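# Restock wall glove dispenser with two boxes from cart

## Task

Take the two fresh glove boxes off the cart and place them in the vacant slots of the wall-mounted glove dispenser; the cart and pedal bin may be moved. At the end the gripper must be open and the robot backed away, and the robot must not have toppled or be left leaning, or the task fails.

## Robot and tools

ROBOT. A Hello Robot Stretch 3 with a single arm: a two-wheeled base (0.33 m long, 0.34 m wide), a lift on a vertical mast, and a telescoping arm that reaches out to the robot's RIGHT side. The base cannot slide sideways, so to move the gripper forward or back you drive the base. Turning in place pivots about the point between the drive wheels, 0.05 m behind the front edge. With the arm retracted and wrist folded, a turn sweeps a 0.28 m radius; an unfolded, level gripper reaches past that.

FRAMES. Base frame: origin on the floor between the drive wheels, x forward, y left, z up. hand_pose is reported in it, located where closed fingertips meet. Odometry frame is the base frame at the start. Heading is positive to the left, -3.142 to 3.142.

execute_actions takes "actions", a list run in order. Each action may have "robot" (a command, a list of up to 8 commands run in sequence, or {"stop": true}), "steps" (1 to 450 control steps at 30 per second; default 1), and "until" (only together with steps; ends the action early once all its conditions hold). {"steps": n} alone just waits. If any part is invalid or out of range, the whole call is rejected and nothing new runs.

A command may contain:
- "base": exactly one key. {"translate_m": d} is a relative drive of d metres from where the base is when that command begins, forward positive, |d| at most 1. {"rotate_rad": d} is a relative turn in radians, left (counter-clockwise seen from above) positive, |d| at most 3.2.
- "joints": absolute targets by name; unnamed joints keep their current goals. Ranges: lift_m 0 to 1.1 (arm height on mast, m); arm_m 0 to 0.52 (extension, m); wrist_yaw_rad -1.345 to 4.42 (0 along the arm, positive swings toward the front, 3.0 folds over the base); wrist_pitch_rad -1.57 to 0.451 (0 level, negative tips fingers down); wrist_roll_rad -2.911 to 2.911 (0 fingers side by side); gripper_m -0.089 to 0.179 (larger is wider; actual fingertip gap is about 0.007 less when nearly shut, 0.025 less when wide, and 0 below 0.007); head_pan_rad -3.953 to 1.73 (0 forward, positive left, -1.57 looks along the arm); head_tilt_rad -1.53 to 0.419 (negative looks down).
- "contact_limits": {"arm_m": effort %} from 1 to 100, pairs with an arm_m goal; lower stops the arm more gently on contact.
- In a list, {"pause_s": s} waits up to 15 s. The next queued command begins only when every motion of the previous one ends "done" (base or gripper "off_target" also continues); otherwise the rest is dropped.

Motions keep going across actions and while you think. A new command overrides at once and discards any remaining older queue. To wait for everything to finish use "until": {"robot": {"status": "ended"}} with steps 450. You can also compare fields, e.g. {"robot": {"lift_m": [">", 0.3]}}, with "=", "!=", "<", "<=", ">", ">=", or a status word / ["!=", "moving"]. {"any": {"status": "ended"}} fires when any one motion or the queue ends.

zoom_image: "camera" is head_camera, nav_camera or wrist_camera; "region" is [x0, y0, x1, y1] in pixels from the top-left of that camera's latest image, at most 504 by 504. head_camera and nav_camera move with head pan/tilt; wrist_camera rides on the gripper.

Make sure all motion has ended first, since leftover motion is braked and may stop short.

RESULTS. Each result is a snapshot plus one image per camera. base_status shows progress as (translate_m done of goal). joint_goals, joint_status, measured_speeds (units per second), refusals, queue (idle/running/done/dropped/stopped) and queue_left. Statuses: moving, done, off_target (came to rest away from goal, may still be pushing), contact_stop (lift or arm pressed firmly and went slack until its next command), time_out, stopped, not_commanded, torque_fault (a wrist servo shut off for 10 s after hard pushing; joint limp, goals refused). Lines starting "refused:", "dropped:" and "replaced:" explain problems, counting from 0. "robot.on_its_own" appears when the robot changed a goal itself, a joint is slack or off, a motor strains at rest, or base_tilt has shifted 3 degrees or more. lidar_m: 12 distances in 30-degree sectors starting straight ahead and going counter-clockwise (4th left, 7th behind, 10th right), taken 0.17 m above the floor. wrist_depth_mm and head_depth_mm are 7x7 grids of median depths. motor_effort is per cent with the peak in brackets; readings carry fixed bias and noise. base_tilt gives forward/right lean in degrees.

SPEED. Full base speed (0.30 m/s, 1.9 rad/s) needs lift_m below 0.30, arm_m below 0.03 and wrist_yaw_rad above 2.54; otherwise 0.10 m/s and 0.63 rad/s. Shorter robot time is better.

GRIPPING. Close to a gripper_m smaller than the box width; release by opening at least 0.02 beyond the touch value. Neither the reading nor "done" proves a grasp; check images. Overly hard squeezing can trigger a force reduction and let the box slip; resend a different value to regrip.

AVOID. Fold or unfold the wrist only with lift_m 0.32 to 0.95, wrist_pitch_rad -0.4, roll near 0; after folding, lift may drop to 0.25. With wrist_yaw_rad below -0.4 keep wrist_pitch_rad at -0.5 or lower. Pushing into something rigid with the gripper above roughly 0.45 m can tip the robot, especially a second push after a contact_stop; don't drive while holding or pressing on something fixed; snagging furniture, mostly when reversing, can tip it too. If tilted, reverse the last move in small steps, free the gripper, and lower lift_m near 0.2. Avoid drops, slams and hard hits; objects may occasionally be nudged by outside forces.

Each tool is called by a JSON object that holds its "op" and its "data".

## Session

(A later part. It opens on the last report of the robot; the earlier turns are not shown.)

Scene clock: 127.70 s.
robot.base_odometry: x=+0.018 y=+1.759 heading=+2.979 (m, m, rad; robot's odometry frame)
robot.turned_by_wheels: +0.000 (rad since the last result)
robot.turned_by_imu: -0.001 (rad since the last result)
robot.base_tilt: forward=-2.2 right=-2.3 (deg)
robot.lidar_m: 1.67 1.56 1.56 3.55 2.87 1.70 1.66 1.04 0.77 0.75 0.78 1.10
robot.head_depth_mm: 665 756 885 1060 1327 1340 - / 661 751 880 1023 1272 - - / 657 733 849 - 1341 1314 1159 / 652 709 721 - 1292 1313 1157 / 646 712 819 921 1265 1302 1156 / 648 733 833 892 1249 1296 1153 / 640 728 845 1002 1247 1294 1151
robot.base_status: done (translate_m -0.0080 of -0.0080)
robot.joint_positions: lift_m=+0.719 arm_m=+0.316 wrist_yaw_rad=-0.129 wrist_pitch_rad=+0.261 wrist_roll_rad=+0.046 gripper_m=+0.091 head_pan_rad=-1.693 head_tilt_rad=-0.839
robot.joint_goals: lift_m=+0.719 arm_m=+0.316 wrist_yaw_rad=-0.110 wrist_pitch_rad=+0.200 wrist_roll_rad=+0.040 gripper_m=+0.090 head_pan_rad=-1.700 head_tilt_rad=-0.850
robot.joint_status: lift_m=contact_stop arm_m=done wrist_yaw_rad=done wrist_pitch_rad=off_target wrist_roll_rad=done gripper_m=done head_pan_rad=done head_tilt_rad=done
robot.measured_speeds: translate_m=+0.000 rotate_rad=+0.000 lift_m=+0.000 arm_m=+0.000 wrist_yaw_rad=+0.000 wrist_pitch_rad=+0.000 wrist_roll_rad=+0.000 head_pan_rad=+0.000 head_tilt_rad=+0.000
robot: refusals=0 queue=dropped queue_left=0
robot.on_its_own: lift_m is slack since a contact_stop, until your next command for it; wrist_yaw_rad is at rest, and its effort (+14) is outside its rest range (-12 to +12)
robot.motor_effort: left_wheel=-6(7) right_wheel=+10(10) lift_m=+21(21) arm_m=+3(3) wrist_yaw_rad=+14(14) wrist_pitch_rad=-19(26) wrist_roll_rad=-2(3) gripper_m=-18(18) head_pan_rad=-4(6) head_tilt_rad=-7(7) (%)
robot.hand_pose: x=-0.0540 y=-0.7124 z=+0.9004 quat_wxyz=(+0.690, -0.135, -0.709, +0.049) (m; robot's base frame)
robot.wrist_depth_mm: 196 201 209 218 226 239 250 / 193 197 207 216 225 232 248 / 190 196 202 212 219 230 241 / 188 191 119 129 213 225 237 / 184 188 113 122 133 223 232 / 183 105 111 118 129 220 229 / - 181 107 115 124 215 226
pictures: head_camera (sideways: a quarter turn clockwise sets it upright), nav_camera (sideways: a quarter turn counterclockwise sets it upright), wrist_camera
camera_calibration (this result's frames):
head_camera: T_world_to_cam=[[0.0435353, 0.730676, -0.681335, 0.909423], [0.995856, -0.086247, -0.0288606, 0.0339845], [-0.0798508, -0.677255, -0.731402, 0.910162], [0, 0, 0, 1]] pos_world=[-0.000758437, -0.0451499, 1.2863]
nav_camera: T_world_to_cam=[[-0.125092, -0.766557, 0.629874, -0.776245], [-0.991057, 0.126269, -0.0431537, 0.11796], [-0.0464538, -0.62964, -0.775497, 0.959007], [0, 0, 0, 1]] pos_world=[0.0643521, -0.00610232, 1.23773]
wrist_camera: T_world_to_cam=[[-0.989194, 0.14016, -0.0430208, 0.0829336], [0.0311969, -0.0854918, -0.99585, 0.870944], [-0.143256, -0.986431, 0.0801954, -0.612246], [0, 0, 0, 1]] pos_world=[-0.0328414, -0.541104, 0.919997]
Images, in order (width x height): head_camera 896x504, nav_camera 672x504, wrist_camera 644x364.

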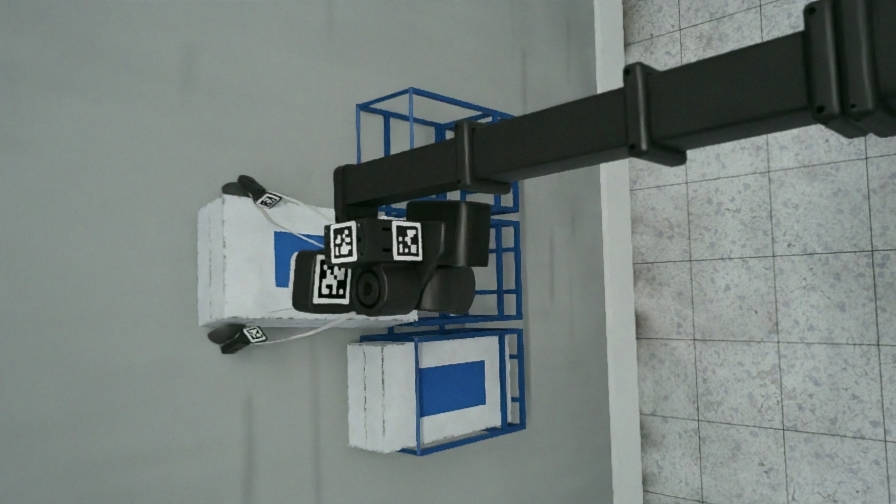

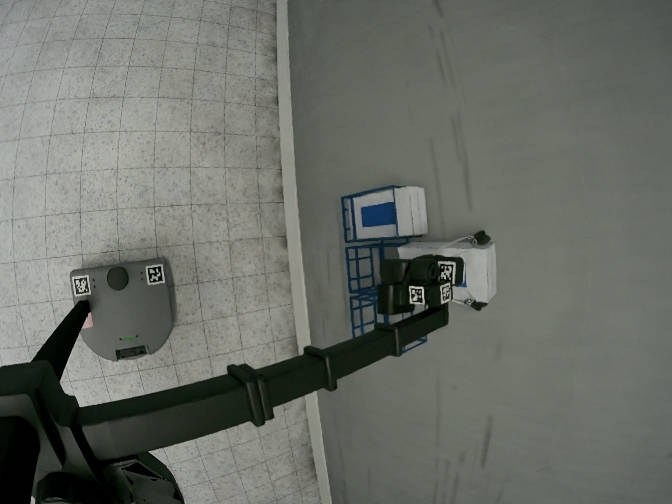

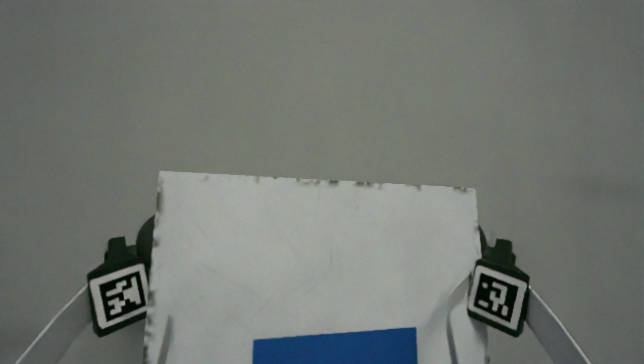

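{"op": "execute_actions", "data": {"actions": [{"robot":{"joints":{"lift_m":0.87}},"steps":100,"until":{"robot":{"status":"ended"}}},{"robot":{"joints":{"arm_m":0.25,"head_pan_rad":-1.57}},"steps":100,"until":{"robot":{"status":"ended"}}},{"steps":5}]}}

{"op": "zoom_image", "data": {"camera": "head_camera", "region": [100,60,560,400]}}

Scene clock: 131.73 s.
robot.base_odometry: x=+0.018 y=+1.759 heading=+2.980 (m, m, rad; robot's odometry frame)
robot.turned_by_wheels: +0.000 (rad since the last result)
robot.turned_by_imu: +0.000 (rad since the last result)
robot.base_tilt: forward=-2.2 right=-2.2 (deg)
robot.lidar_m: 1.67 1.56 1.56 3.53 2.87 1.70 1.67 1.03 0.77 0.75 0.78 1.09
robot.head_depth_mm: 639 714 - 1007 1283 1327 1175 / 641 574 - 1033 1258 1317 1176 / 637 564 - 996 1271 1309 1165 / 650 608 805 998 1286 1299 1164 / 654 744 846 909 1287 1309 1156 / 656 751 855 1015 1300 1302 1158 / 664 755 874 1050 1328 1294 1160
robot.base_status: done (translate_m -0.0080 of -0.0080)
robot.joint_positions: lift_m=+0.869 arm_m=+0.250 wrist_yaw_rad=-0.112 wrist_pitch_rad=+0.124 wrist_roll_rad=+0.042 gripper_m=+0.091 head_pan_rad=-1.577 head_tilt_rad=-0.839
robot.joint_goals: lift_m=+0.870 arm_m=+0.250 wrist_yaw_rad=-0.110 wrist_pitch_rad=+0.200 wrist_roll_rad=+0.040 gripper_m=+0.090 head_pan_rad=-1.570 head_tilt_rad=-0.850
robot.joint_status: lift_m=done arm_m=done wrist_yaw_rad=done wrist_pitch_rad=off_target wrist_roll_rad=done gripper_m=done head_pan_rad=done head_tilt_rad=done
robot.measured_speeds: translate_m=+0.000 rotate_rad=+0.000 lift_m=+0.000 arm_m=+0.000 wrist_yaw_rad=+0.000 wrist_pitch_rad=+0.000 wrist_roll_rad=+0.000 head_pan_rad=+0.000 head_tilt_rad=+0.000
robot: refusals=0 queue=done queue_left=0
robot.motor_effort: left_wheel=-2(6) right_wheel=+2(10) lift_m=+32(33) arm_m=-3(4) wrist_yaw_rad=+2(14) wrist_pitch_rad=+25(26) wrist_roll_rad=-1(2) gripper_m=-16(18) head_pan_rad=+4(24) head_tilt_rad=-7(7) (%)
robot.hand_pose: x=-0.0503 y=-0.6509 z=+1.0158 quat_wxyz=(+0.692, -0.083, -0.717, +0.006) (m; robot's base frame)
robot.wrist_depth_mm: 233 243 250 258 269 280 288 / 239 243 253 263 270 278 291 / 239 248 252 260 272 283 296 / 241 247 254 264 273 286 302 / 242 108 112 121 132 288 300 / 244 105 111 119 129 292 302 / 252 106 110 118 128 289 308
pictures: head_camera (sideways: a quarter turn clockwise sets it upright), nav_camera (sideways: a quarter turn counterclockwise sets it upright), wrist_camera
camera_calibration (this result's frames):
head_camera: T_world_to_cam=[[-0.0412784, 0.730829, -0.681311, 0.909909], [0.999147, 0.0295294, -0.0288594, 0.0339629], [-0.000972539, -0.681922, -0.731425, 0.90971], [0, 0, 0, 1]] pos_world=[0.00451037, -0.0456397, 1.2863]
nav_camera: T_world_to_cam=[[-0.0355807, -0.775902, 0.629849, -0.776758], [-0.99901, 0.0107813, -0.0431535, 0.118008], [0.0266923, -0.630761, -0.775518, 0.958588], [0, 0, 0, 1]] pos_world=[0.064667, 0.00067913, 1.23773]
wrist_camera: T_world_to_cam=[[-0.990768, 0.130196, -0.0377903, 0.0710744], [0.0447479, 0.050934, -0.997699, 1.08231], [-0.127972, -0.990179, -0.0562898, -0.423416], [0, 0, 0, 1]] pos_world=[-0.0321982, -0.483638, 1.05867]
Images, in order (width x height): head_camera 896x504, nav_camera 672x504, wrist_camera 644x364.

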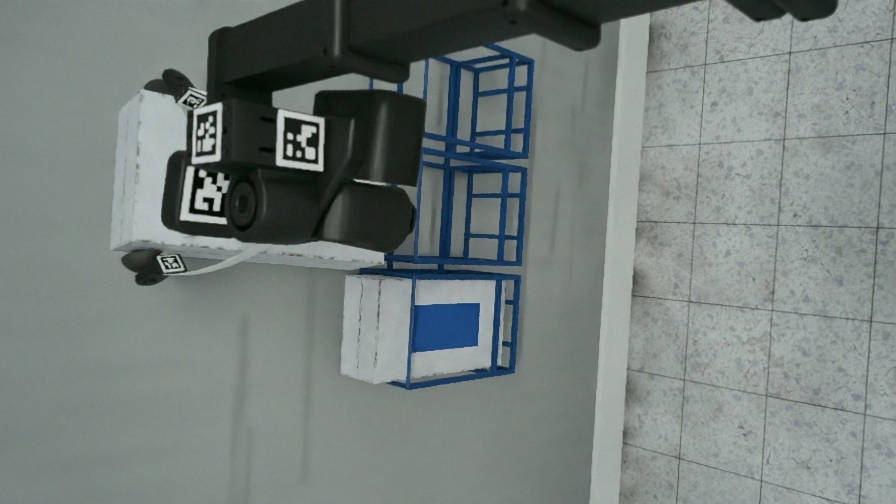

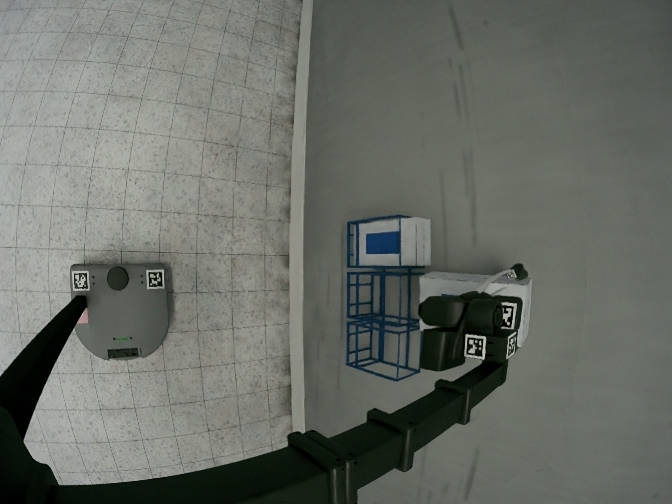

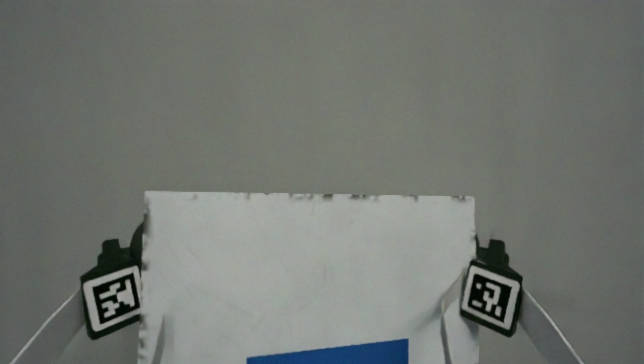

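Region (100, 60, 560, 400) of head_camera's 896x504 image, scaled by 1.096, with more detail than that image has; it fills the top 373 rows of this view, and the rest is white.

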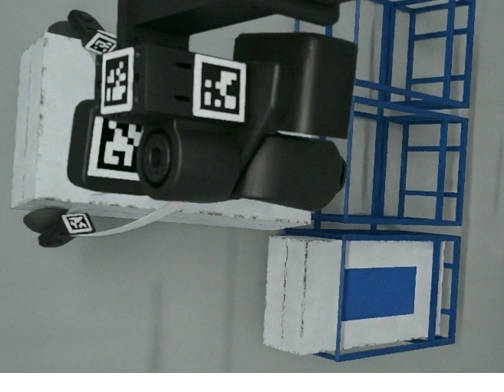

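{"op": "execute_actions", "data": {"actions": [{"robot":{"joints":{"wrist_roll_rad":-0.01,"arm_m":0.328}},"steps":100,"until":{"robot":{"status":"ended"}}},{"steps":5},{"robot":{"joints":{"lift_m":0.80}},"steps":100,"until":{"robot":{"status":"ended"}}},{"steps":5}]}}

{"op": "zoom_image", "data": {"camera": "head_camera", "region": [100,60,560,400]}}

Scene clock: 135.47 s.
robot.base_odometry: x=+0.018 y=+1.759 heading=+2.980 (m, m, rad; robot's odometry frame)
robot.turned_by_wheels: +0.000 (rad since the last result)
robot.turned_by_imu: -0.001 (rad since the last result)
robot.base_tilt: forward=-2.2 right=-2.3 (deg)
robot.lidar_m: 1.67 1.56 1.55 3.54 2.87 1.70 1.66 1.02 0.77 0.75 0.78 1.10
robot.head_depth_mm: 639 727 824 954 - - - / 645 694 - 1041 1257 1314 1171 / 646 683 - 999 1257 1321 1167 / 648 714 853 998 1282 1309 1156 / 657 743 845 916 1289 1302 1152 / 658 752 858 1019 1310 1299 1155 / 661 756 881 1057 1327 1297 1148
robot.base_status: done (translate_m -0.0080 of -0.0080)
robot.joint_positions: lift_m=+0.800 arm_m=+0.327 wrist_yaw_rad=-0.122 wrist_pitch_rad=+0.149 wrist_roll_rad=-0.014 gripper_m=+0.091 head_pan_rad=-1.577 head_tilt_rad=-0.839
robot.joint_goals: lift_m=+0.800 arm_m=+0.328 wrist_yaw_rad=-0.110 wrist_pitch_rad=+0.200 wrist_roll_rad=-0.010 gripper_m=+0.090 head_pan_rad=-1.570 head_tilt_rad=-0.850
robot.joint_status: lift_m=done arm_m=done wrist_yaw_rad=done wrist_pitch_rad=off_target wrist_roll_rad=done gripper_m=done head_pan_rad=done head_tilt_rad=done
robot.measured_speeds: translate_m=+0.000 rotate_rad=+0.000 lift_m=+0.000 arm_m=+0.000 wrist_yaw_rad=+0.000 wrist_pitch_rad=+0.000 wrist_roll_rad=+0.000 head_pan_rad=+0.000 head_tilt_rad=+0.000
robot: refusals=0 queue=done queue_left=0
robot.motor_effort: left_wheel=-2(2) right_wheel=+2(3) lift_m=+14(31) arm_m=+6(9) wrist_yaw_rad=+9(9) wrist_pitch_rad=+17(29) wrist_roll_rad=+2(2) gripper_m=-17(18) head_pan_rad=+4(5) head_tilt_rad=-7(7) (%)
robot.hand_pose: x=-0.0527 y=-0.7273 z=+0.9532 quat_wxyz=(+0.712, -0.095, -0.695, +0.008) (m; robot's base frame)
robot.wrist_depth_mm: 167 172 179 185 194 203 212 / 167 172 179 187 197 202 211 / 168 174 180 188 194 204 213 / 170 173 179 187 195 205 217 / 169 105 109 117 126 205 214 / 171 104 109 118 127 208 216 / - 139 109 118 127 209 220
pictures: head_camera (sideways: a quarter turn clockwise sets it upright), nav_camera (sideways: a quarter turn counterclockwise sets it upright), wrist_camera
camera_calibration (this result's frames):
head_camera: T_world_to_cam=[[-0.0412897, 0.730846, -0.681292, 0.909884], [0.999147, 0.0295458, -0.0288585, 0.0339617], [-0.00096177, -0.681903, -0.731442, 0.909733], [0, 0, 0, 1]] pos_world=[0.00451108, -0.0456393, 1.28629]
nav_camera: T_world_to_cam=[[-0.0355686, -0.775919, 0.629829, -0.776732], [-0.99901, 0.0107668, -0.0431534, 0.118008], [0.0267023, -0.63074, -0.775534, 0.958609], [0, 0, 0, 1]] pos_world=[0.064667, 0.000681715, 1.23773]
wrist_camera: T_world_to_cam=[[-0.988951, 0.147192, 0.0176156, 0.0358761], [-0.0129289, 0.0327374, -0.99938, 1.00922], [-0.147678, -0.988566, -0.0304726, -0.527365], [0, 0, 0, 1]] pos_world=[-0.0293524, -0.559655, 0.99189]
Images, in order (width x height): head_camera 896x504, nav_camera 672x504, wrist_camera 644x364.

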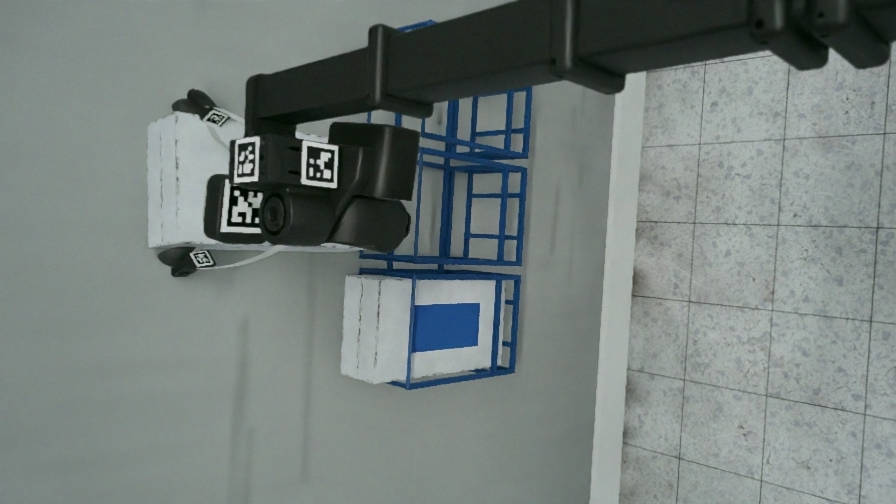

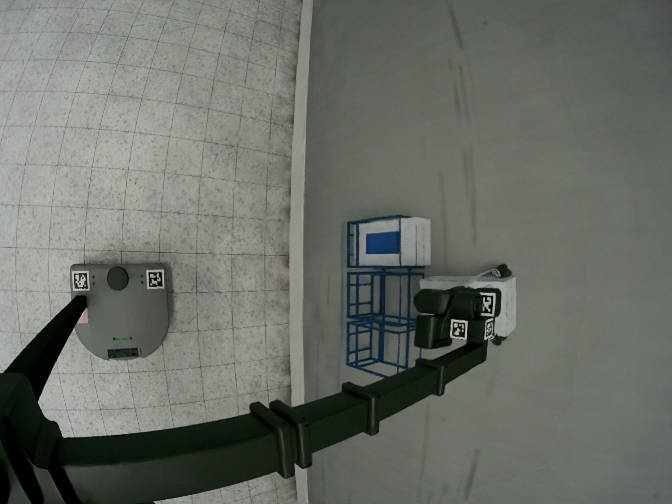

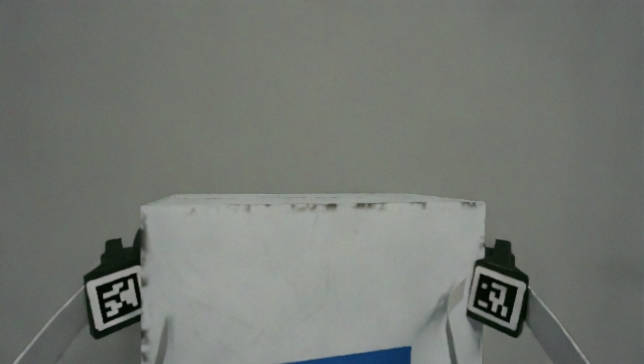

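Region (100, 60, 560, 400) of head_camera's 896x504 image, scaled by 1.096, with more detail than that image has; it fills the top 373 rows of this view, and the rest is white.

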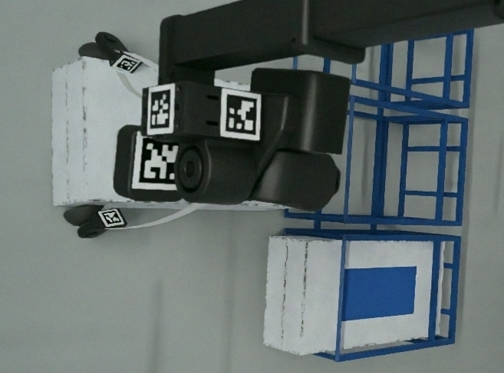

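{"op": "execute_actions", "data": {"actions": [{"robot":{"joints":{"lift_m":0.83}},"steps":100,"until":{"robot":{"status":"ended"}}},{"robot":{"joints":{"arm_m":0.319}},"steps":100,"until":{"robot":{"status":"ended"}}},{"steps":5},{"robot":{"joints":{"lift_m":0.79}},"steps":100,"until":{"robot":{"status":"ended"}}},{"steps":5}]}}

{"op": "zoom_image", "data": {"camera": "head_camera", "region": [100,60,560,400]}}

Scene clock: 138.73 s.
robot.base_odometry: x=+0.018 y=+1.759 heading=+2.980 (m, m, rad; robot's odometry frame)
robot.turned_by_wheels: +0.000 (rad since the last result)
robot.turned_by_imu: -0.001 (rad since the last result)
robot.base_tilt: forward=-2.2 right=-2.2 (deg)
robot.lidar_m: 1.67 1.56 1.55 3.56 2.87 1.70 1.67 1.03 0.77 0.75 0.78 1.10
robot.head_depth_mm: 640 732 840 989 - - - / 643 709 - 1041 1257 1317 1165 / 648 695 - 1015 1274 1307 1164 / 650 713 823 1000 1284 1318 1167 / 653 745 847 912 1298 1312 1152 / 658 748 856 1016 1314 1300 1153 / 663 754 877 1050 1315 1299 1155
robot.base_status: done (translate_m -0.0080 of -0.0080)
robot.joint_positions: lift_m=+0.790 arm_m=+0.319 wrist_yaw_rad=-0.113 wrist_pitch_rad=+0.119 wrist_roll_rad=-0.007 gripper_m=+0.091 head_pan_rad=-1.577 head_tilt_rad=-0.839
robot.joint_goals: lift_m=+0.790 arm_m=+0.319 wrist_yaw_rad=-0.110 wrist_pitch_rad=+0.200 wrist_roll_rad=-0.010 gripper_m=+0.090 head_pan_rad=-1.570 head_tilt_rad=-0.850
robot.joint_status: lift_m=done arm_m=done wrist_yaw_rad=done wrist_pitch_rad=off_target wrist_roll_rad=done gripper_m=done head_pan_rad=done head_tilt_rad=done
robot.measured_speeds: translate_m=+0.000 rotate_rad=+0.000 lift_m=+0.000 arm_m=+0.000 wrist_yaw_rad=+0.000 wrist_pitch_rad=+0.000 wrist_roll_rad=+0.000 head_pan_rad=+0.000 head_tilt_rad=+0.000
robot: refusals=0 queue=done queue_left=0
robot.motor_effort: left_wheel=-2(3) right_wheel=+2(3) lift_m=+15(36) arm_m=-3(6) wrist_yaw_rad=+2(11) wrist_pitch_rad=+26(36) wrist_roll_rad=-1(1) gripper_m=-16(19) head_pan_rad=+5(6) head_tilt_rad=-7(7) (%)
robot.hand_pose: x=-0.0504 y=-0.7200 z=+0.9355 quat_wxyz=(+0.710, -0.081, -0.700, +0.002) (m; robot's base frame)
robot.wrist_depth_mm: 170 176 183 189 196 204 213 / 174 178 184 190 196 205 216 / 174 180 186 192 200 207 216 / 176 180 186 193 200 210 219 / 178 107 111 120 130 211 223 / 178 104 110 119 129 217 223 / - 105 109 118 129 214 227
pictures: head_camera (sideways: a quarter turn clockwise sets it upright), nav_camera (sideways: a quarter turn counterclockwise sets it upright), wrist_camera
camera_calibration (this result's frames):
head_camera: T_world_to_cam=[[-0.04129, 0.730847, -0.681291, 0.909883], [0.999147, 0.0295463, -0.0288584, 0.0339616], [-0.000961439, -0.681902, -0.731443, 0.909734], [0, 0, 0, 1]] pos_world=[0.0045111, -0.0456393, 1.28629]
nav_camera: T_world_to_cam=[[-0.0355683, -0.77592, 0.629828, -0.77673], [-0.99901, 0.0107664, -0.0431534, 0.118008], [0.0267026, -0.630739, -0.775535, 0.95861], [0, 0, 0, 1]] pos_world=[0.064667, 0.00068182, 1.23773]
wrist_camera: T_world_to_cam=[[-0.990558, 0.136606, 0.0115721, 0.0353841], [-0.00322638, 0.0611576, -0.998123, 1.01112], [-0.137057, -0.988736, -0.0601394, -0.492104], [0, 0, 0, 1]] pos_world=[-0.0291344, -0.553232, 0.979214]
Images, in order (width x height): head_camera 896x504, nav_camera 672x504, wrist_camera 644x364.

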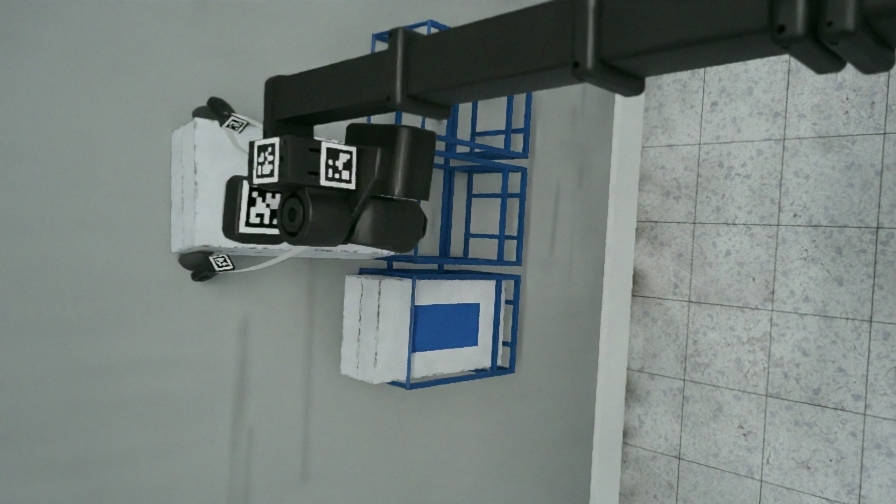

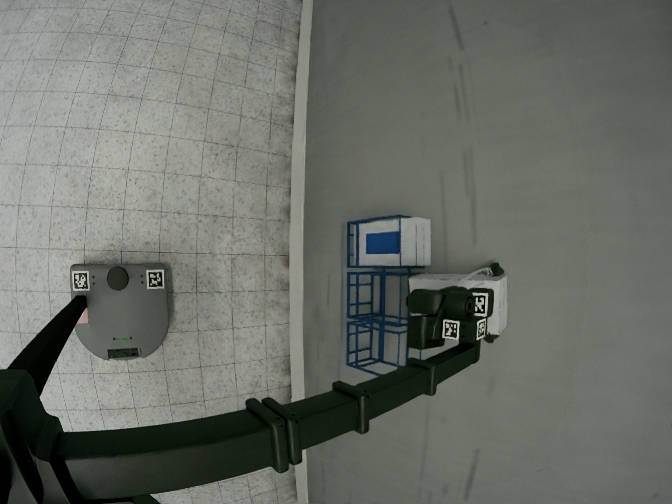

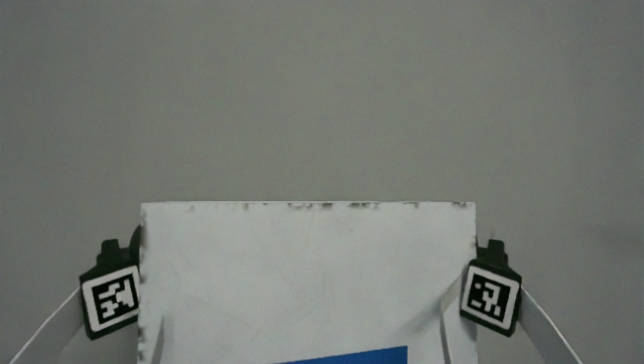

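Region (100, 60, 560, 400) of head_camera's 896x504 image, scaled by 1.096, with more detail than that image has; it fills the top 373 rows of this view, and the rest is white.

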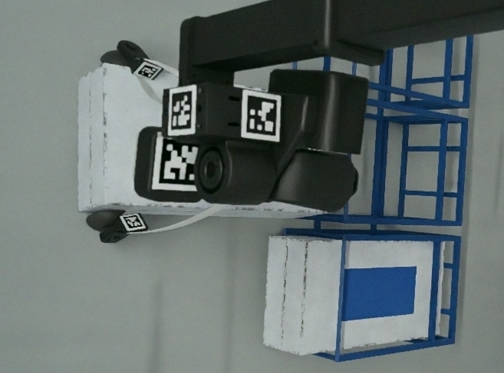

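{"op": "execute_actions", "data": {"actions": [{"robot":{"joints":{"lift_m":0.755}},"steps":100,"until":{"robot":{"status":"ended"}}},{"steps":8}]}}

Scene clock: 140.23 s.
robot.base_odometry: x=+0.018 y=+1.759 heading=+2.980 (m, m, rad; robot's odometry frame)
robot.turned_by_wheels: +0.000 (rad since the last result)
robot.turned_by_imu: +0.000 (rad since the last result)
robot.base_tilt: forward=-2.2 right=-2.2 (deg)
robot.lidar_m: 1.67 1.56 1.55 3.54 2.87 1.70 1.66 1.03 0.77 0.75 0.78 1.10
robot.head_depth_mm: 641 729 845 961 1196 - - / 643 717 812 - 1259 1314 1169 / 647 702 - 992 1265 1317 1167 / 650 712 829 985 1272 1311 1164 / 653 747 846 908 1288 1309 1162 / 657 749 856 1018 1295 1305 1154 / 662 755 881 1053 1312 1292 1150
robot.base_status: done (translate_m -0.0080 of -0.0080)
robot.joint_positions: lift_m=+0.755 arm_m=+0.319 wrist_yaw_rad=-0.113 wrist_pitch_rad=+0.155 wrist_roll_rad=-0.006 gripper_m=+0.091 head_pan_rad=-1.577 head_tilt_rad=-0.839
robot.joint_goals: lift_m=+0.755 arm_m=+0.319 wrist_yaw_rad=-0.110 wrist_pitch_rad=+0.200 wrist_roll_rad=-0.010 gripper_m=+0.090 head_pan_rad=-1.570 head_tilt_rad=-0.850
robot.joint_status: lift_m=done arm_m=done wrist_yaw_rad=done wrist_pitch_rad=off_target wrist_roll_rad=done gripper_m=done head_pan_rad=done head_tilt_rad=done
robot.measured_speeds: translate_m=+0.000 rotate_rad=+0.000 lift_m=+0.000 arm_m=+0.000 wrist_yaw_rad=+0.000 wrist_pitch_rad=+0.000 wrist_roll_rad=+0.000 head_pan_rad=+0.000 head_tilt_rad=+0.000
robot: refusals=0 queue=done queue_left=0
robot.motor_effort: left_wheel=-2(2) right_wheel=+2(3) lift_m=+13(16) arm_m=-3(3) wrist_yaw_rad=+2(2) wrist_pitch_rad=+15(26) wrist_roll_rad=-1(2) gripper_m=-16(16) head_pan_rad=+5(5) head_tilt_rad=-7(8) (%)
robot.hand_pose: x=-0.0503 y=-0.7196 z=+0.9099 quat_wxyz=(+0.709, -0.094, -0.698, +0.014) (m; robot's base frame)
robot.wrist_depth_mm: 176 181 188 194 202 210 218 / 175 180 188 194 201 210 220 / 177 182 188 195 203 211 221 / 178 182 188 196 203 211 220 / 178 107 111 121 131 214 221 / 177 104 110 119 129 217 223 / - 181 109 117 128 214 224
pictures: head_camera (sideways: a quarter turn clockwise sets it upright), nav_camera (sideways: a quarter turn counterclockwise sets it upright), wrist_camera
camera_calibration (this result's frames):
head_camera: T_world_to_cam=[[-0.0412899, 0.730847, -0.681291, 0.909883], [0.999147, 0.0295461, -0.0288584, 0.0339616], [-0.000961602, -0.681902, -0.731443, 0.909734], [0, 0, 0, 1]] pos_world=[0.00451109, -0.0456393, 1.28629]
nav_camera: T_world_to_cam=[[-0.0355685, -0.77592, 0.629828, -0.77673], [-0.99901, 0.0107666, -0.0431534, 0.118008], [0.0267025, -0.630739, -0.775535, 0.95861], [0, 0, 0, 1]] pos_world=[0.064667, 0.000681806, 1.23773]
wrist_camera: T_world_to_cam=[[-0.990553, 0.136807, 0.00943072, 0.0377616], [-0.00598538, 0.0255735, -0.999655, 0.961132], [-0.137001, -0.990268, -0.024513, -0.526746], [0, 0, 0, 1]] pos_world=[-0.029007, -0.551365, 0.947533]
Images, in order (width x height): head_camera 896x504, nav_camera 672x504, wrist_camera 644x364.

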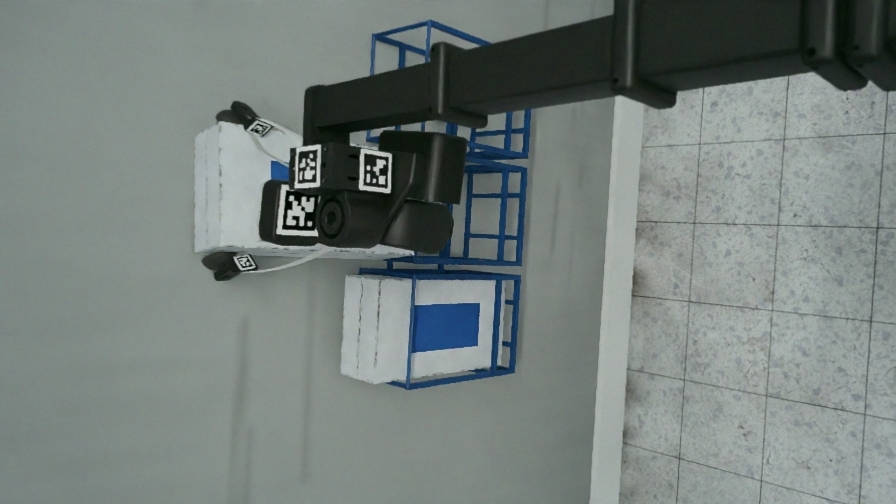

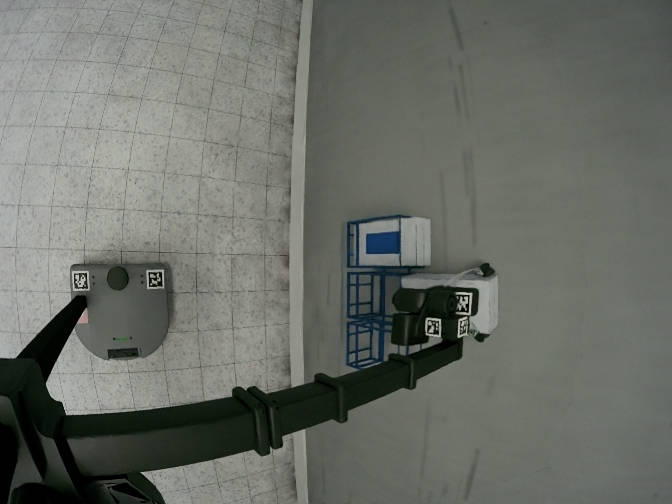

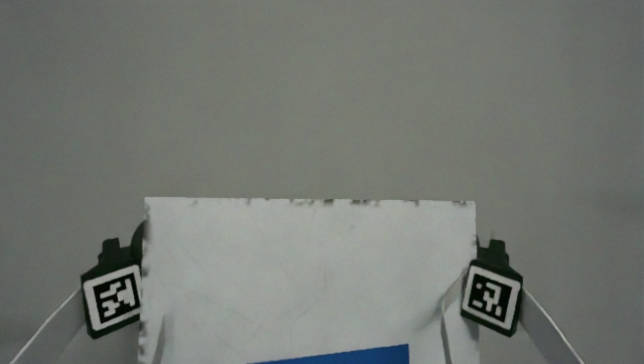

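{"op": "execute_actions", "data": {"actions": [{"robot":{"joints":{"lift_m":0.792}},"steps":100,"until":{"robot":{"status":"ended"}}},{"robot":{"joints":{"arm_m":0.33},"contact_limits":{"arm_m":15}},"steps":100,"until":{"robot":{"status":"ended"}}},{"steps":5},{"robot":{"joints":{"lift_m":0.76}},"steps":100,"until":{"robot":{"status":"ended"}}},{"steps":5}]}}

Scene clock: 143.40 s.
robot.base_odometry: x=+0.018 y=+1.759 heading=+2.980 (m, m, rad; robot's odometry frame)
robot.turned_by_wheels: +0.000 (rad since the last result)
robot.turned_by_imu: -0.001 (rad since the last result)
robot.base_tilt: forward=-2.2 right=-2.3 (deg)
robot.lidar_m: 1.67 1.56 1.55 3.54 2.87 1.70 1.67 1.03 0.77 0.75 0.78 1.10
robot.head_depth_mm: 641 729 846 964 - - - / 645 713 813 - 1254 1316 1168 / 647 705 - 1012 1261 1321 1167 / 651 713 861 1000 1276 1309 1162 / 656 748 849 911 1301 1301 1161 / 658 751 859 1016 1302 1298 1155 / 664 753 881 1055 1321 1295 1149
robot.base_status: done (translate_m -0.0080 of -0.0080)
robot.joint_positions: lift_m=+0.760 arm_m=+0.329 wrist_yaw_rad=-0.122 wrist_pitch_rad=+0.175 wrist_roll_rad=-0.015 gripper_m=+0.091 head_pan_rad=-1.577 head_tilt_rad=-0.839
robot.joint_goals: lift_m=+0.760 arm_m=+0.330 wrist_yaw_rad=-0.110 wrist_pitch_rad=+0.200 wrist_roll_rad=-0.010 gripper_m=+0.090 head_pan_rad=-1.570 head_tilt_rad=-0.850
robot.joint_status: lift_m=done arm_m=done wrist_yaw_rad=done wrist_pitch_rad=off_target wrist_roll_rad=done gripper_m=done head_pan_rad=done head_tilt_rad=done
robot.measured_speeds: translate_m=+0.000 rotate_rad=+0.000 lift_m=+0.000 arm_m=+0.000 wrist_yaw_rad=+0.000 wrist_pitch_rad=+0.000 wrist_roll_rad=+0.000 head_pan_rad=+0.000 head_tilt_rad=+0.000
robot: refusals=0 queue=done queue_left=0
robot.motor_effort: left_wheel=-2(2) right_wheel=+1(4) lift_m=+13(33) arm_m=+9(12) wrist_yaw_rad=+9(9) wrist_pitch_rad=+8(29) wrist_roll_rad=+2(2) gripper_m=-18(18) head_pan_rad=+5(6) head_tilt_rad=-7(7) (%)
robot.contact_limits: arm_m 15 (drawing in: default 18, maximum 30; extending or still: default 25, maximum 41)
robot.hand_pose: x=-0.0525 y=-0.7286 z=+0.9201 quat_wxyz=(+0.712, -0.104, -0.694, +0.018) (m; robot's base frame)
robot.wrist_depth_mm: 170 173 180 188 197 205 214 / 170 174 181 189 196 205 214 / 169 174 181 188 197 205 215 / 168 174 179 187 195 205 215 / 170 105 109 117 126 207 215 / 169 103 108 117 126 207 215 / - 172 108 116 126 203 216
pictures: head_camera (sideways: a quarter turn clockwise sets it upright), nav_camera (sideways: a quarter turn counterclockwise sets it upright), wrist_camera
camera_calibration (this result's frames):
head_camera: T_world_to_cam=[[-0.0412898, 0.730847, -0.681291, 0.909883], [0.999147, 0.0295459, -0.0288584, 0.0339616], [-0.000961683, -0.681902, -0.731443, 0.909734], [0, 0, 0, 1]] pos_world=[0.00451109, -0.0456393, 1.28629]
nav_camera: T_world_to_cam=[[-0.0355686, -0.77592, 0.629828, -0.776731], [-0.99901, 0.0107668, -0.0431534, 0.118008], [0.0267024, -0.630739, -0.775535, 0.95861], [0, 0, 0, 1]] pos_world=[0.064667, 0.000681795, 1.23773]
wrist_camera: T_world_to_cam=[[-0.988942, 0.14725, 0.017656, 0.0368367], [-0.0168952, 0.00641632, -0.999837, 0.957225], [-0.147339, -0.989078, -0.00385755, -0.554416], [0, 0, 0, 1]] pos_world=[-0.0290856, -0.559927, 0.95428]
Images, in order (width x height): head_camera 896x504, nav_camera 672x504, wrist_camera 644x364.

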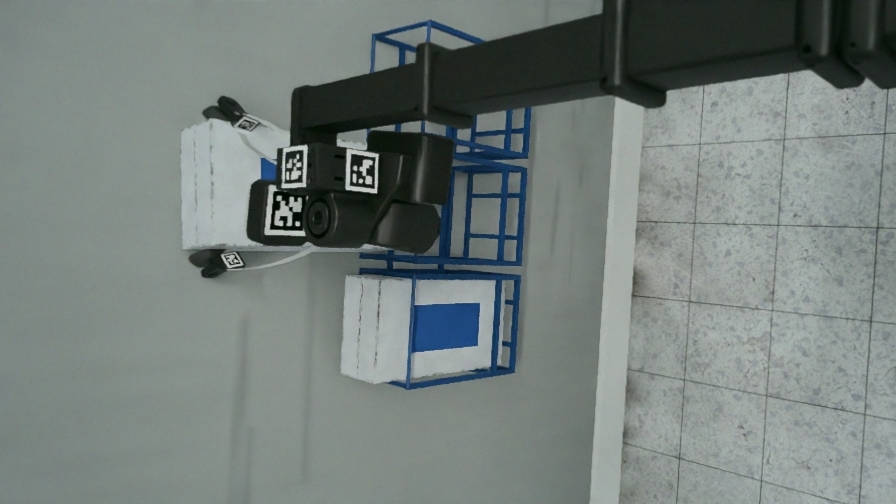

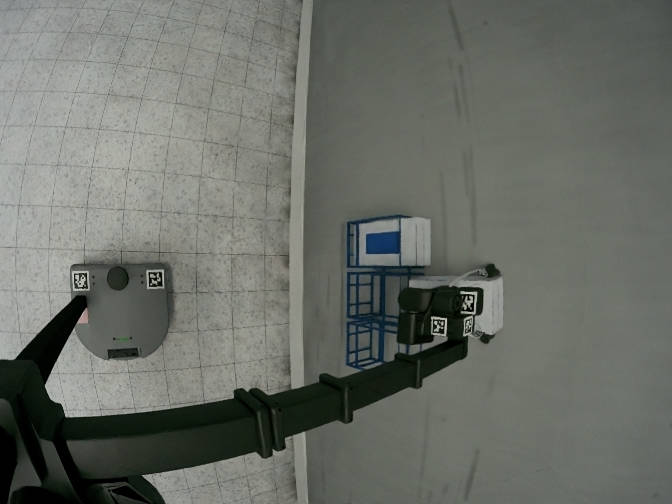

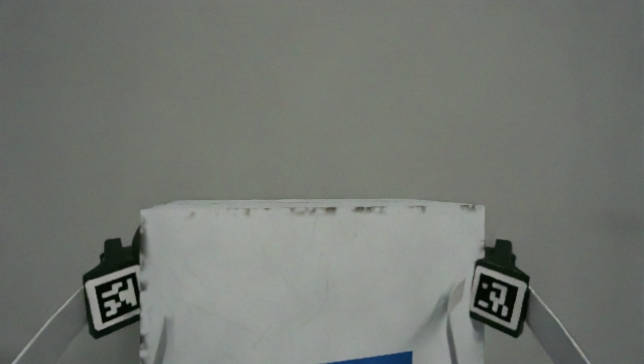

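{"op": "execute_actions", "data": {"actions": [{"robot":{"joints":{"lift_m":0.85,"arm_m":0.28}},"steps":100,"until":{"robot":{"status":"ended"}}},{"robot":{"joints":{"wrist_yaw_rad":-0.23},"base":{"translate_m":0.03}},"steps":100,"until":{"robot":{"status":"ended"}}},{"steps":5}]}}

{"op": "zoom_image", "data": {"camera": "head_camera", "region": [100,60,560,400]}}

Scene clock: 146.77 s.
robot.base_odometry: x=-0.011 y=+1.764 heading=+2.980 (m, m, rad; robot's odometry frame)
robot.turned_by_wheels: +0.000 (rad since the last result)
robot.turned_by_imu: -0.001 (rad since the last result)
robot.base_tilt: forward=-2.2 right=-2.2 (deg)
robot.lidar_m: 1.64 1.56 1.53 3.54 2.93 1.73 1.69 1.03 0.77 0.75 0.78 1.10
robot.head_depth_mm: 643 724 - - - 1328 1147 / 646 603 - 1009 1251 1328 1163 / 648 598 - 1011 1268 1303 1168 / 652 741 844 910 1283 1300 1155 / 655 747 843 907 1299 1317 1158 / 658 750 878 1041 1307 1299 1151 / 662 756 878 1056 1328 1301 1148
robot.base_status: done (translate_m +0.0300 of +0.0300)
robot.joint_positions: lift_m=+0.849 arm_m=+0.280 wrist_yaw_rad=-0.229 wrist_pitch_rad=+0.122 wrist_roll_rad=-0.011 gripper_m=+0.091 head_pan_rad=-1.577 head_tilt_rad=-0.839
robot.joint_goals: lift_m=+0.850 arm_m=+0.280 wrist_yaw_rad=-0.230 wrist_pitch_rad=+0.200 wrist_roll_rad=-0.010 gripper_m=+0.090 head_pan_rad=-1.570 head_tilt_rad=-0.850
robot.joint_status: lift_m=done arm_m=done wrist_yaw_rad=done wrist_pitch_rad=off_target wrist_roll_rad=done gripper_m=done head_pan_rad=done head_tilt_rad=done
robot.measured_speeds: translate_m=+0.000 rotate_rad=+0.000 lift_m=+0.000 arm_m=+0.000 wrist_yaw_rad=+0.000 wrist_pitch_rad=+0.000 wrist_roll_rad=+0.000 head_pan_rad=+0.000 head_tilt_rad=+0.000
robot: refusals=0 queue=done queue_left=0
robot.motor_effort: left_wheel=-1(3) right_wheel=+0(7) lift_m=+32(32) arm_m=-3(8) wrist_yaw_rad=+0(10) wrist_pitch_rad=+25(26) wrist_roll_rad=+0(2) gripper_m=-17(17) head_pan_rad=+4(4) head_tilt_rad=-7(8) (%)
robot.hand_pose: x=-0.0799 y=-0.6758 z=+0.9952 quat_wxyz=(+0.710, -0.123, -0.692, -0.039) (m; robot's base frame)
robot.wrist_depth_mm: 197 207 222 235 254 271 297 / 200 209 223 239 258 276 301 / 200 209 224 239 260 278 305 / 202 212 226 241 262 285 308 / 204 107 111 120 130 287 311 / 203 105 110 119 129 298 316 / 209 105 110 118 128 289 323
pictures: head_camera (sideways: a quarter turn clockwise sets it upright), nav_camera (sideways: a quarter turn counterclockwise sets it upright), wrist_camera
camera_calibration (this result's frames):
head_camera: T_world_to_cam=[[-0.0413279, 0.73085, -0.681286, 0.909876], [0.999145, 0.0295983, -0.0288581, 0.0339613], [-0.000926043, -0.681896, -0.731448, 0.909741], [0, 0, 0, 1]] pos_world=[0.00451347, -0.0456393, 1.28629]
nav_camera: T_world_to_cam=[[-0.0355281, -0.775927, 0.629822, -0.776723], [-0.999011, 0.0107149, -0.0431534, 0.118008], [0.0267353, -0.630732, -0.77554, 0.958616], [0, 0, 0, 1]] pos_world=[0.064667, 0.00068535, 1.23773]
wrist_camera: T_world_to_cam=[[-0.967768, 0.251381, 0.0152545, 0.075124], [-0.000336766, 0.0592796, -0.998241, 1.06699], [-0.251843, -0.966071, -0.0572843, -0.445622], [0, 0, 0, 1]] pos_world=[-0.0391649, -0.512638, 1.03844]
Images, in order (width x height): head_camera 896x504, nav_camera 672x504, wrist_camera 644x364.

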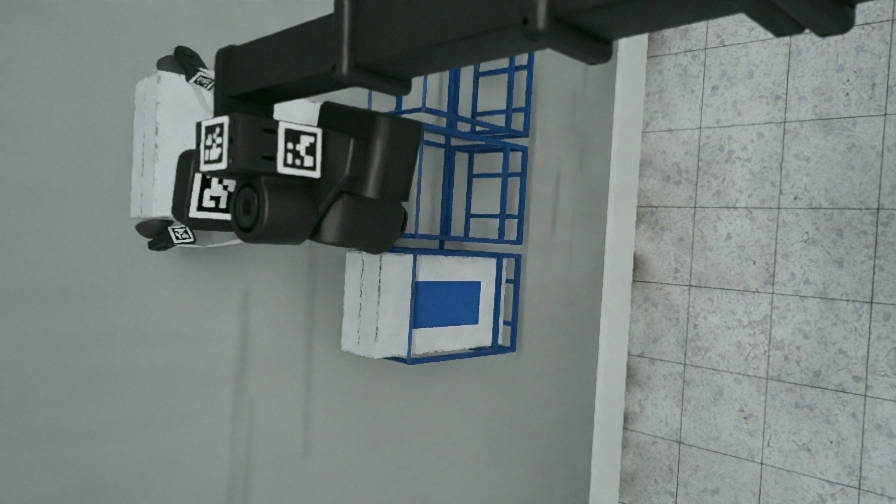

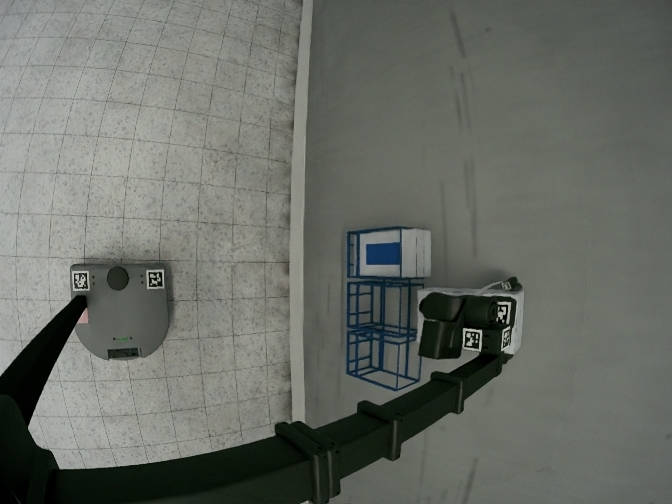

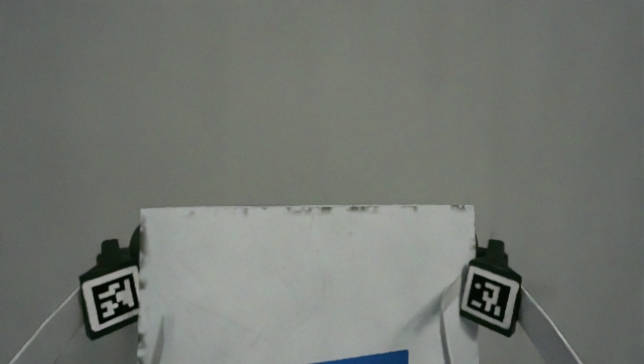

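Region (100, 60, 560, 400) of head_camera's 896x504 image, scaled by 1.096, with more detail than that image has; it fills the top 373 rows of this view, and the rest is white.

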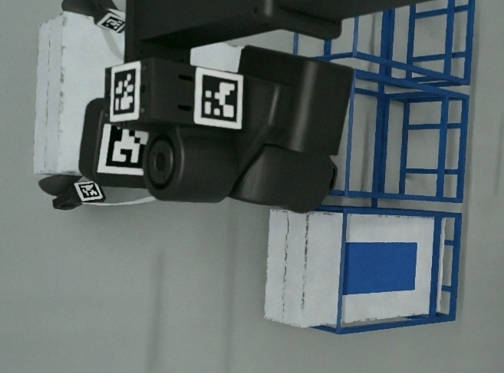

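{"op": "execute_actions", "data": {"actions": [{"robot":{"joints":{"arm_m":0.322},"base":{"translate_m":0.004}},"steps":100,"until":{"robot":{"status":"ended"}}},{"steps":5},{"robot":{"joints":{"lift_m":0.80}},"steps":100,"until":{"robot":{"status":"ended"}}},{"steps":5}]}}

Scene clock: 149.70 s.
robot.base_odometry: x=-0.015 y=+1.765 heading=+2.980 (m, m, rad; robot's odometry frame)
robot.turned_by_wheels: +0.000 (rad since the last result)
robot.turned_by_imu: -0.001 (rad since the last result)
robot.base_tilt: forward=-2.2 right=-2.2 (deg)
robot.lidar_m: 1.64 1.55 1.53 3.54 2.91 1.74 1.70 1.03 0.77 0.75 0.78 1.10
robot.head_depth_mm: 641 731 826 925 - - - / 643 690 - 1013 1250 1317 1169 / 648 685 - 1016 1269 1318 1163 / 650 732 843 933 1280 1308 1165 / 656 745 845 913 1288 1300 1158 / 657 753 873 1048 1298 1299 1147 / 663 754 881 1055 1314 1312 1148
robot.base_status: done (translate_m +0.0040 of +0.0040)
robot.joint_positions: lift_m=+0.800 arm_m=+0.322 wrist_yaw_rad=-0.229 wrist_pitch_rad=+0.122 wrist_roll_rad=-0.011 gripper_m=+0.091 head_pan_rad=-1.577 head_tilt_rad=-0.839
robot.joint_goals: lift_m=+0.800 arm_m=+0.322 wrist_yaw_rad=-0.230 wrist_pitch_rad=+0.200 wrist_roll_rad=-0.010 gripper_m=+0.090 head_pan_rad=-1.570 head_tilt_rad=-0.850
robot.joint_status: lift_m=done arm_m=done wrist_yaw_rad=done wrist_pitch_rad=off_target wrist_roll_rad=done gripper_m=done head_pan_rad=done head_tilt_rad=done
robot.measured_speeds: translate_m=+0.000 rotate_rad=+0.000 lift_m=+0.000 arm_m=+0.000 wrist_yaw_rad=+0.000 wrist_pitch_rad=+0.000 wrist_roll_rad=+0.000 head_pan_rad=+0.000 head_tilt_rad=+0.000
robot: refusals=0 queue=done queue_left=0
robot.motor_effort: left_wheel=-2(3) right_wheel=+2(6) lift_m=+15(32) arm_m=+4(2) wrist_yaw_rad=+0(0) wrist_pitch_rad=+26(26) wrist_roll_rad=+0(0) gripper_m=-17(15) head_pan_rad=+5(5) head_tilt_rad=-7(7) (%)
robot.hand_pose: x=-0.0799 y=-0.7172 z=+0.9462 quat_wxyz=(+0.710, -0.123, -0.692, -0.039) (m; robot's base frame)
robot.wrist_depth_mm: 161 170 182 193 209 226 246 / 163 171 183 196 210 227 246 / 165 174 184 196 213 229 252 / 166 174 186 199 216 232 251 / 167 107 111 120 131 234 258 / 169 105 111 119 129 244 261 / - 104 109 118 128 239 264
pictures: head_camera (sideways: a quarter turn clockwise sets it upright), nav_camera (sideways: a quarter turn counterclockwise sets it upright), wrist_camera
camera_calibration (this result's frames):
head_camera: T_world_to_cam=[[-0.0413355, 0.730851, -0.681285, 0.909875], [0.999145, 0.0296087, -0.0288581, 0.0339612], [-0.000918965, -0.681895, -0.731449, 0.909742], [0, 0, 0, 1]] pos_world=[0.00451395, -0.0456392, 1.28629]
nav_camera: T_world_to_cam=[[-0.03552, -0.775928, 0.629821, -0.776722], [-0.999011, 0.0107046, -0.0431534, 0.118008], [0.0267419, -0.630731, -0.775541, 0.958617], [0, 0, 0, 1]] pos_world=[0.064667, 0.000686049, 1.23773]
wrist_camera: T_world_to_cam=[[-0.967768, 0.25138, 0.0152578, 0.0862594], [-0.000304898, 0.0594152, -0.998233, 1.02059], [-0.251842, -0.966063, -0.0574235, -0.48823], [0, 0, 0, 1]] pos_world=[-0.0391666, -0.553983, 0.989437]
Images, in order (width x height): head_camera 896x504, nav_camera 672x504, wrist_camera 644x364.

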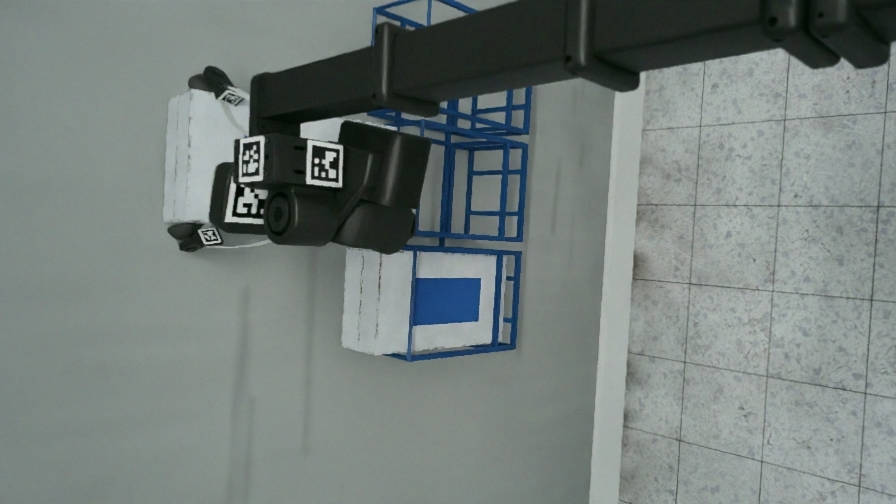

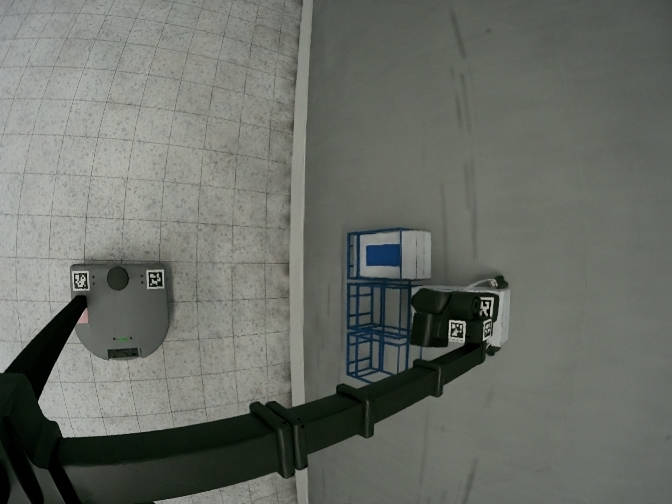

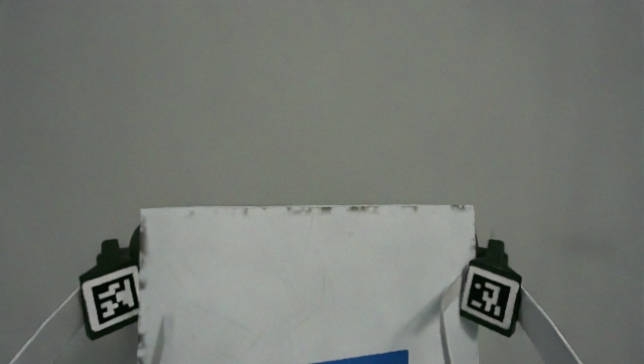

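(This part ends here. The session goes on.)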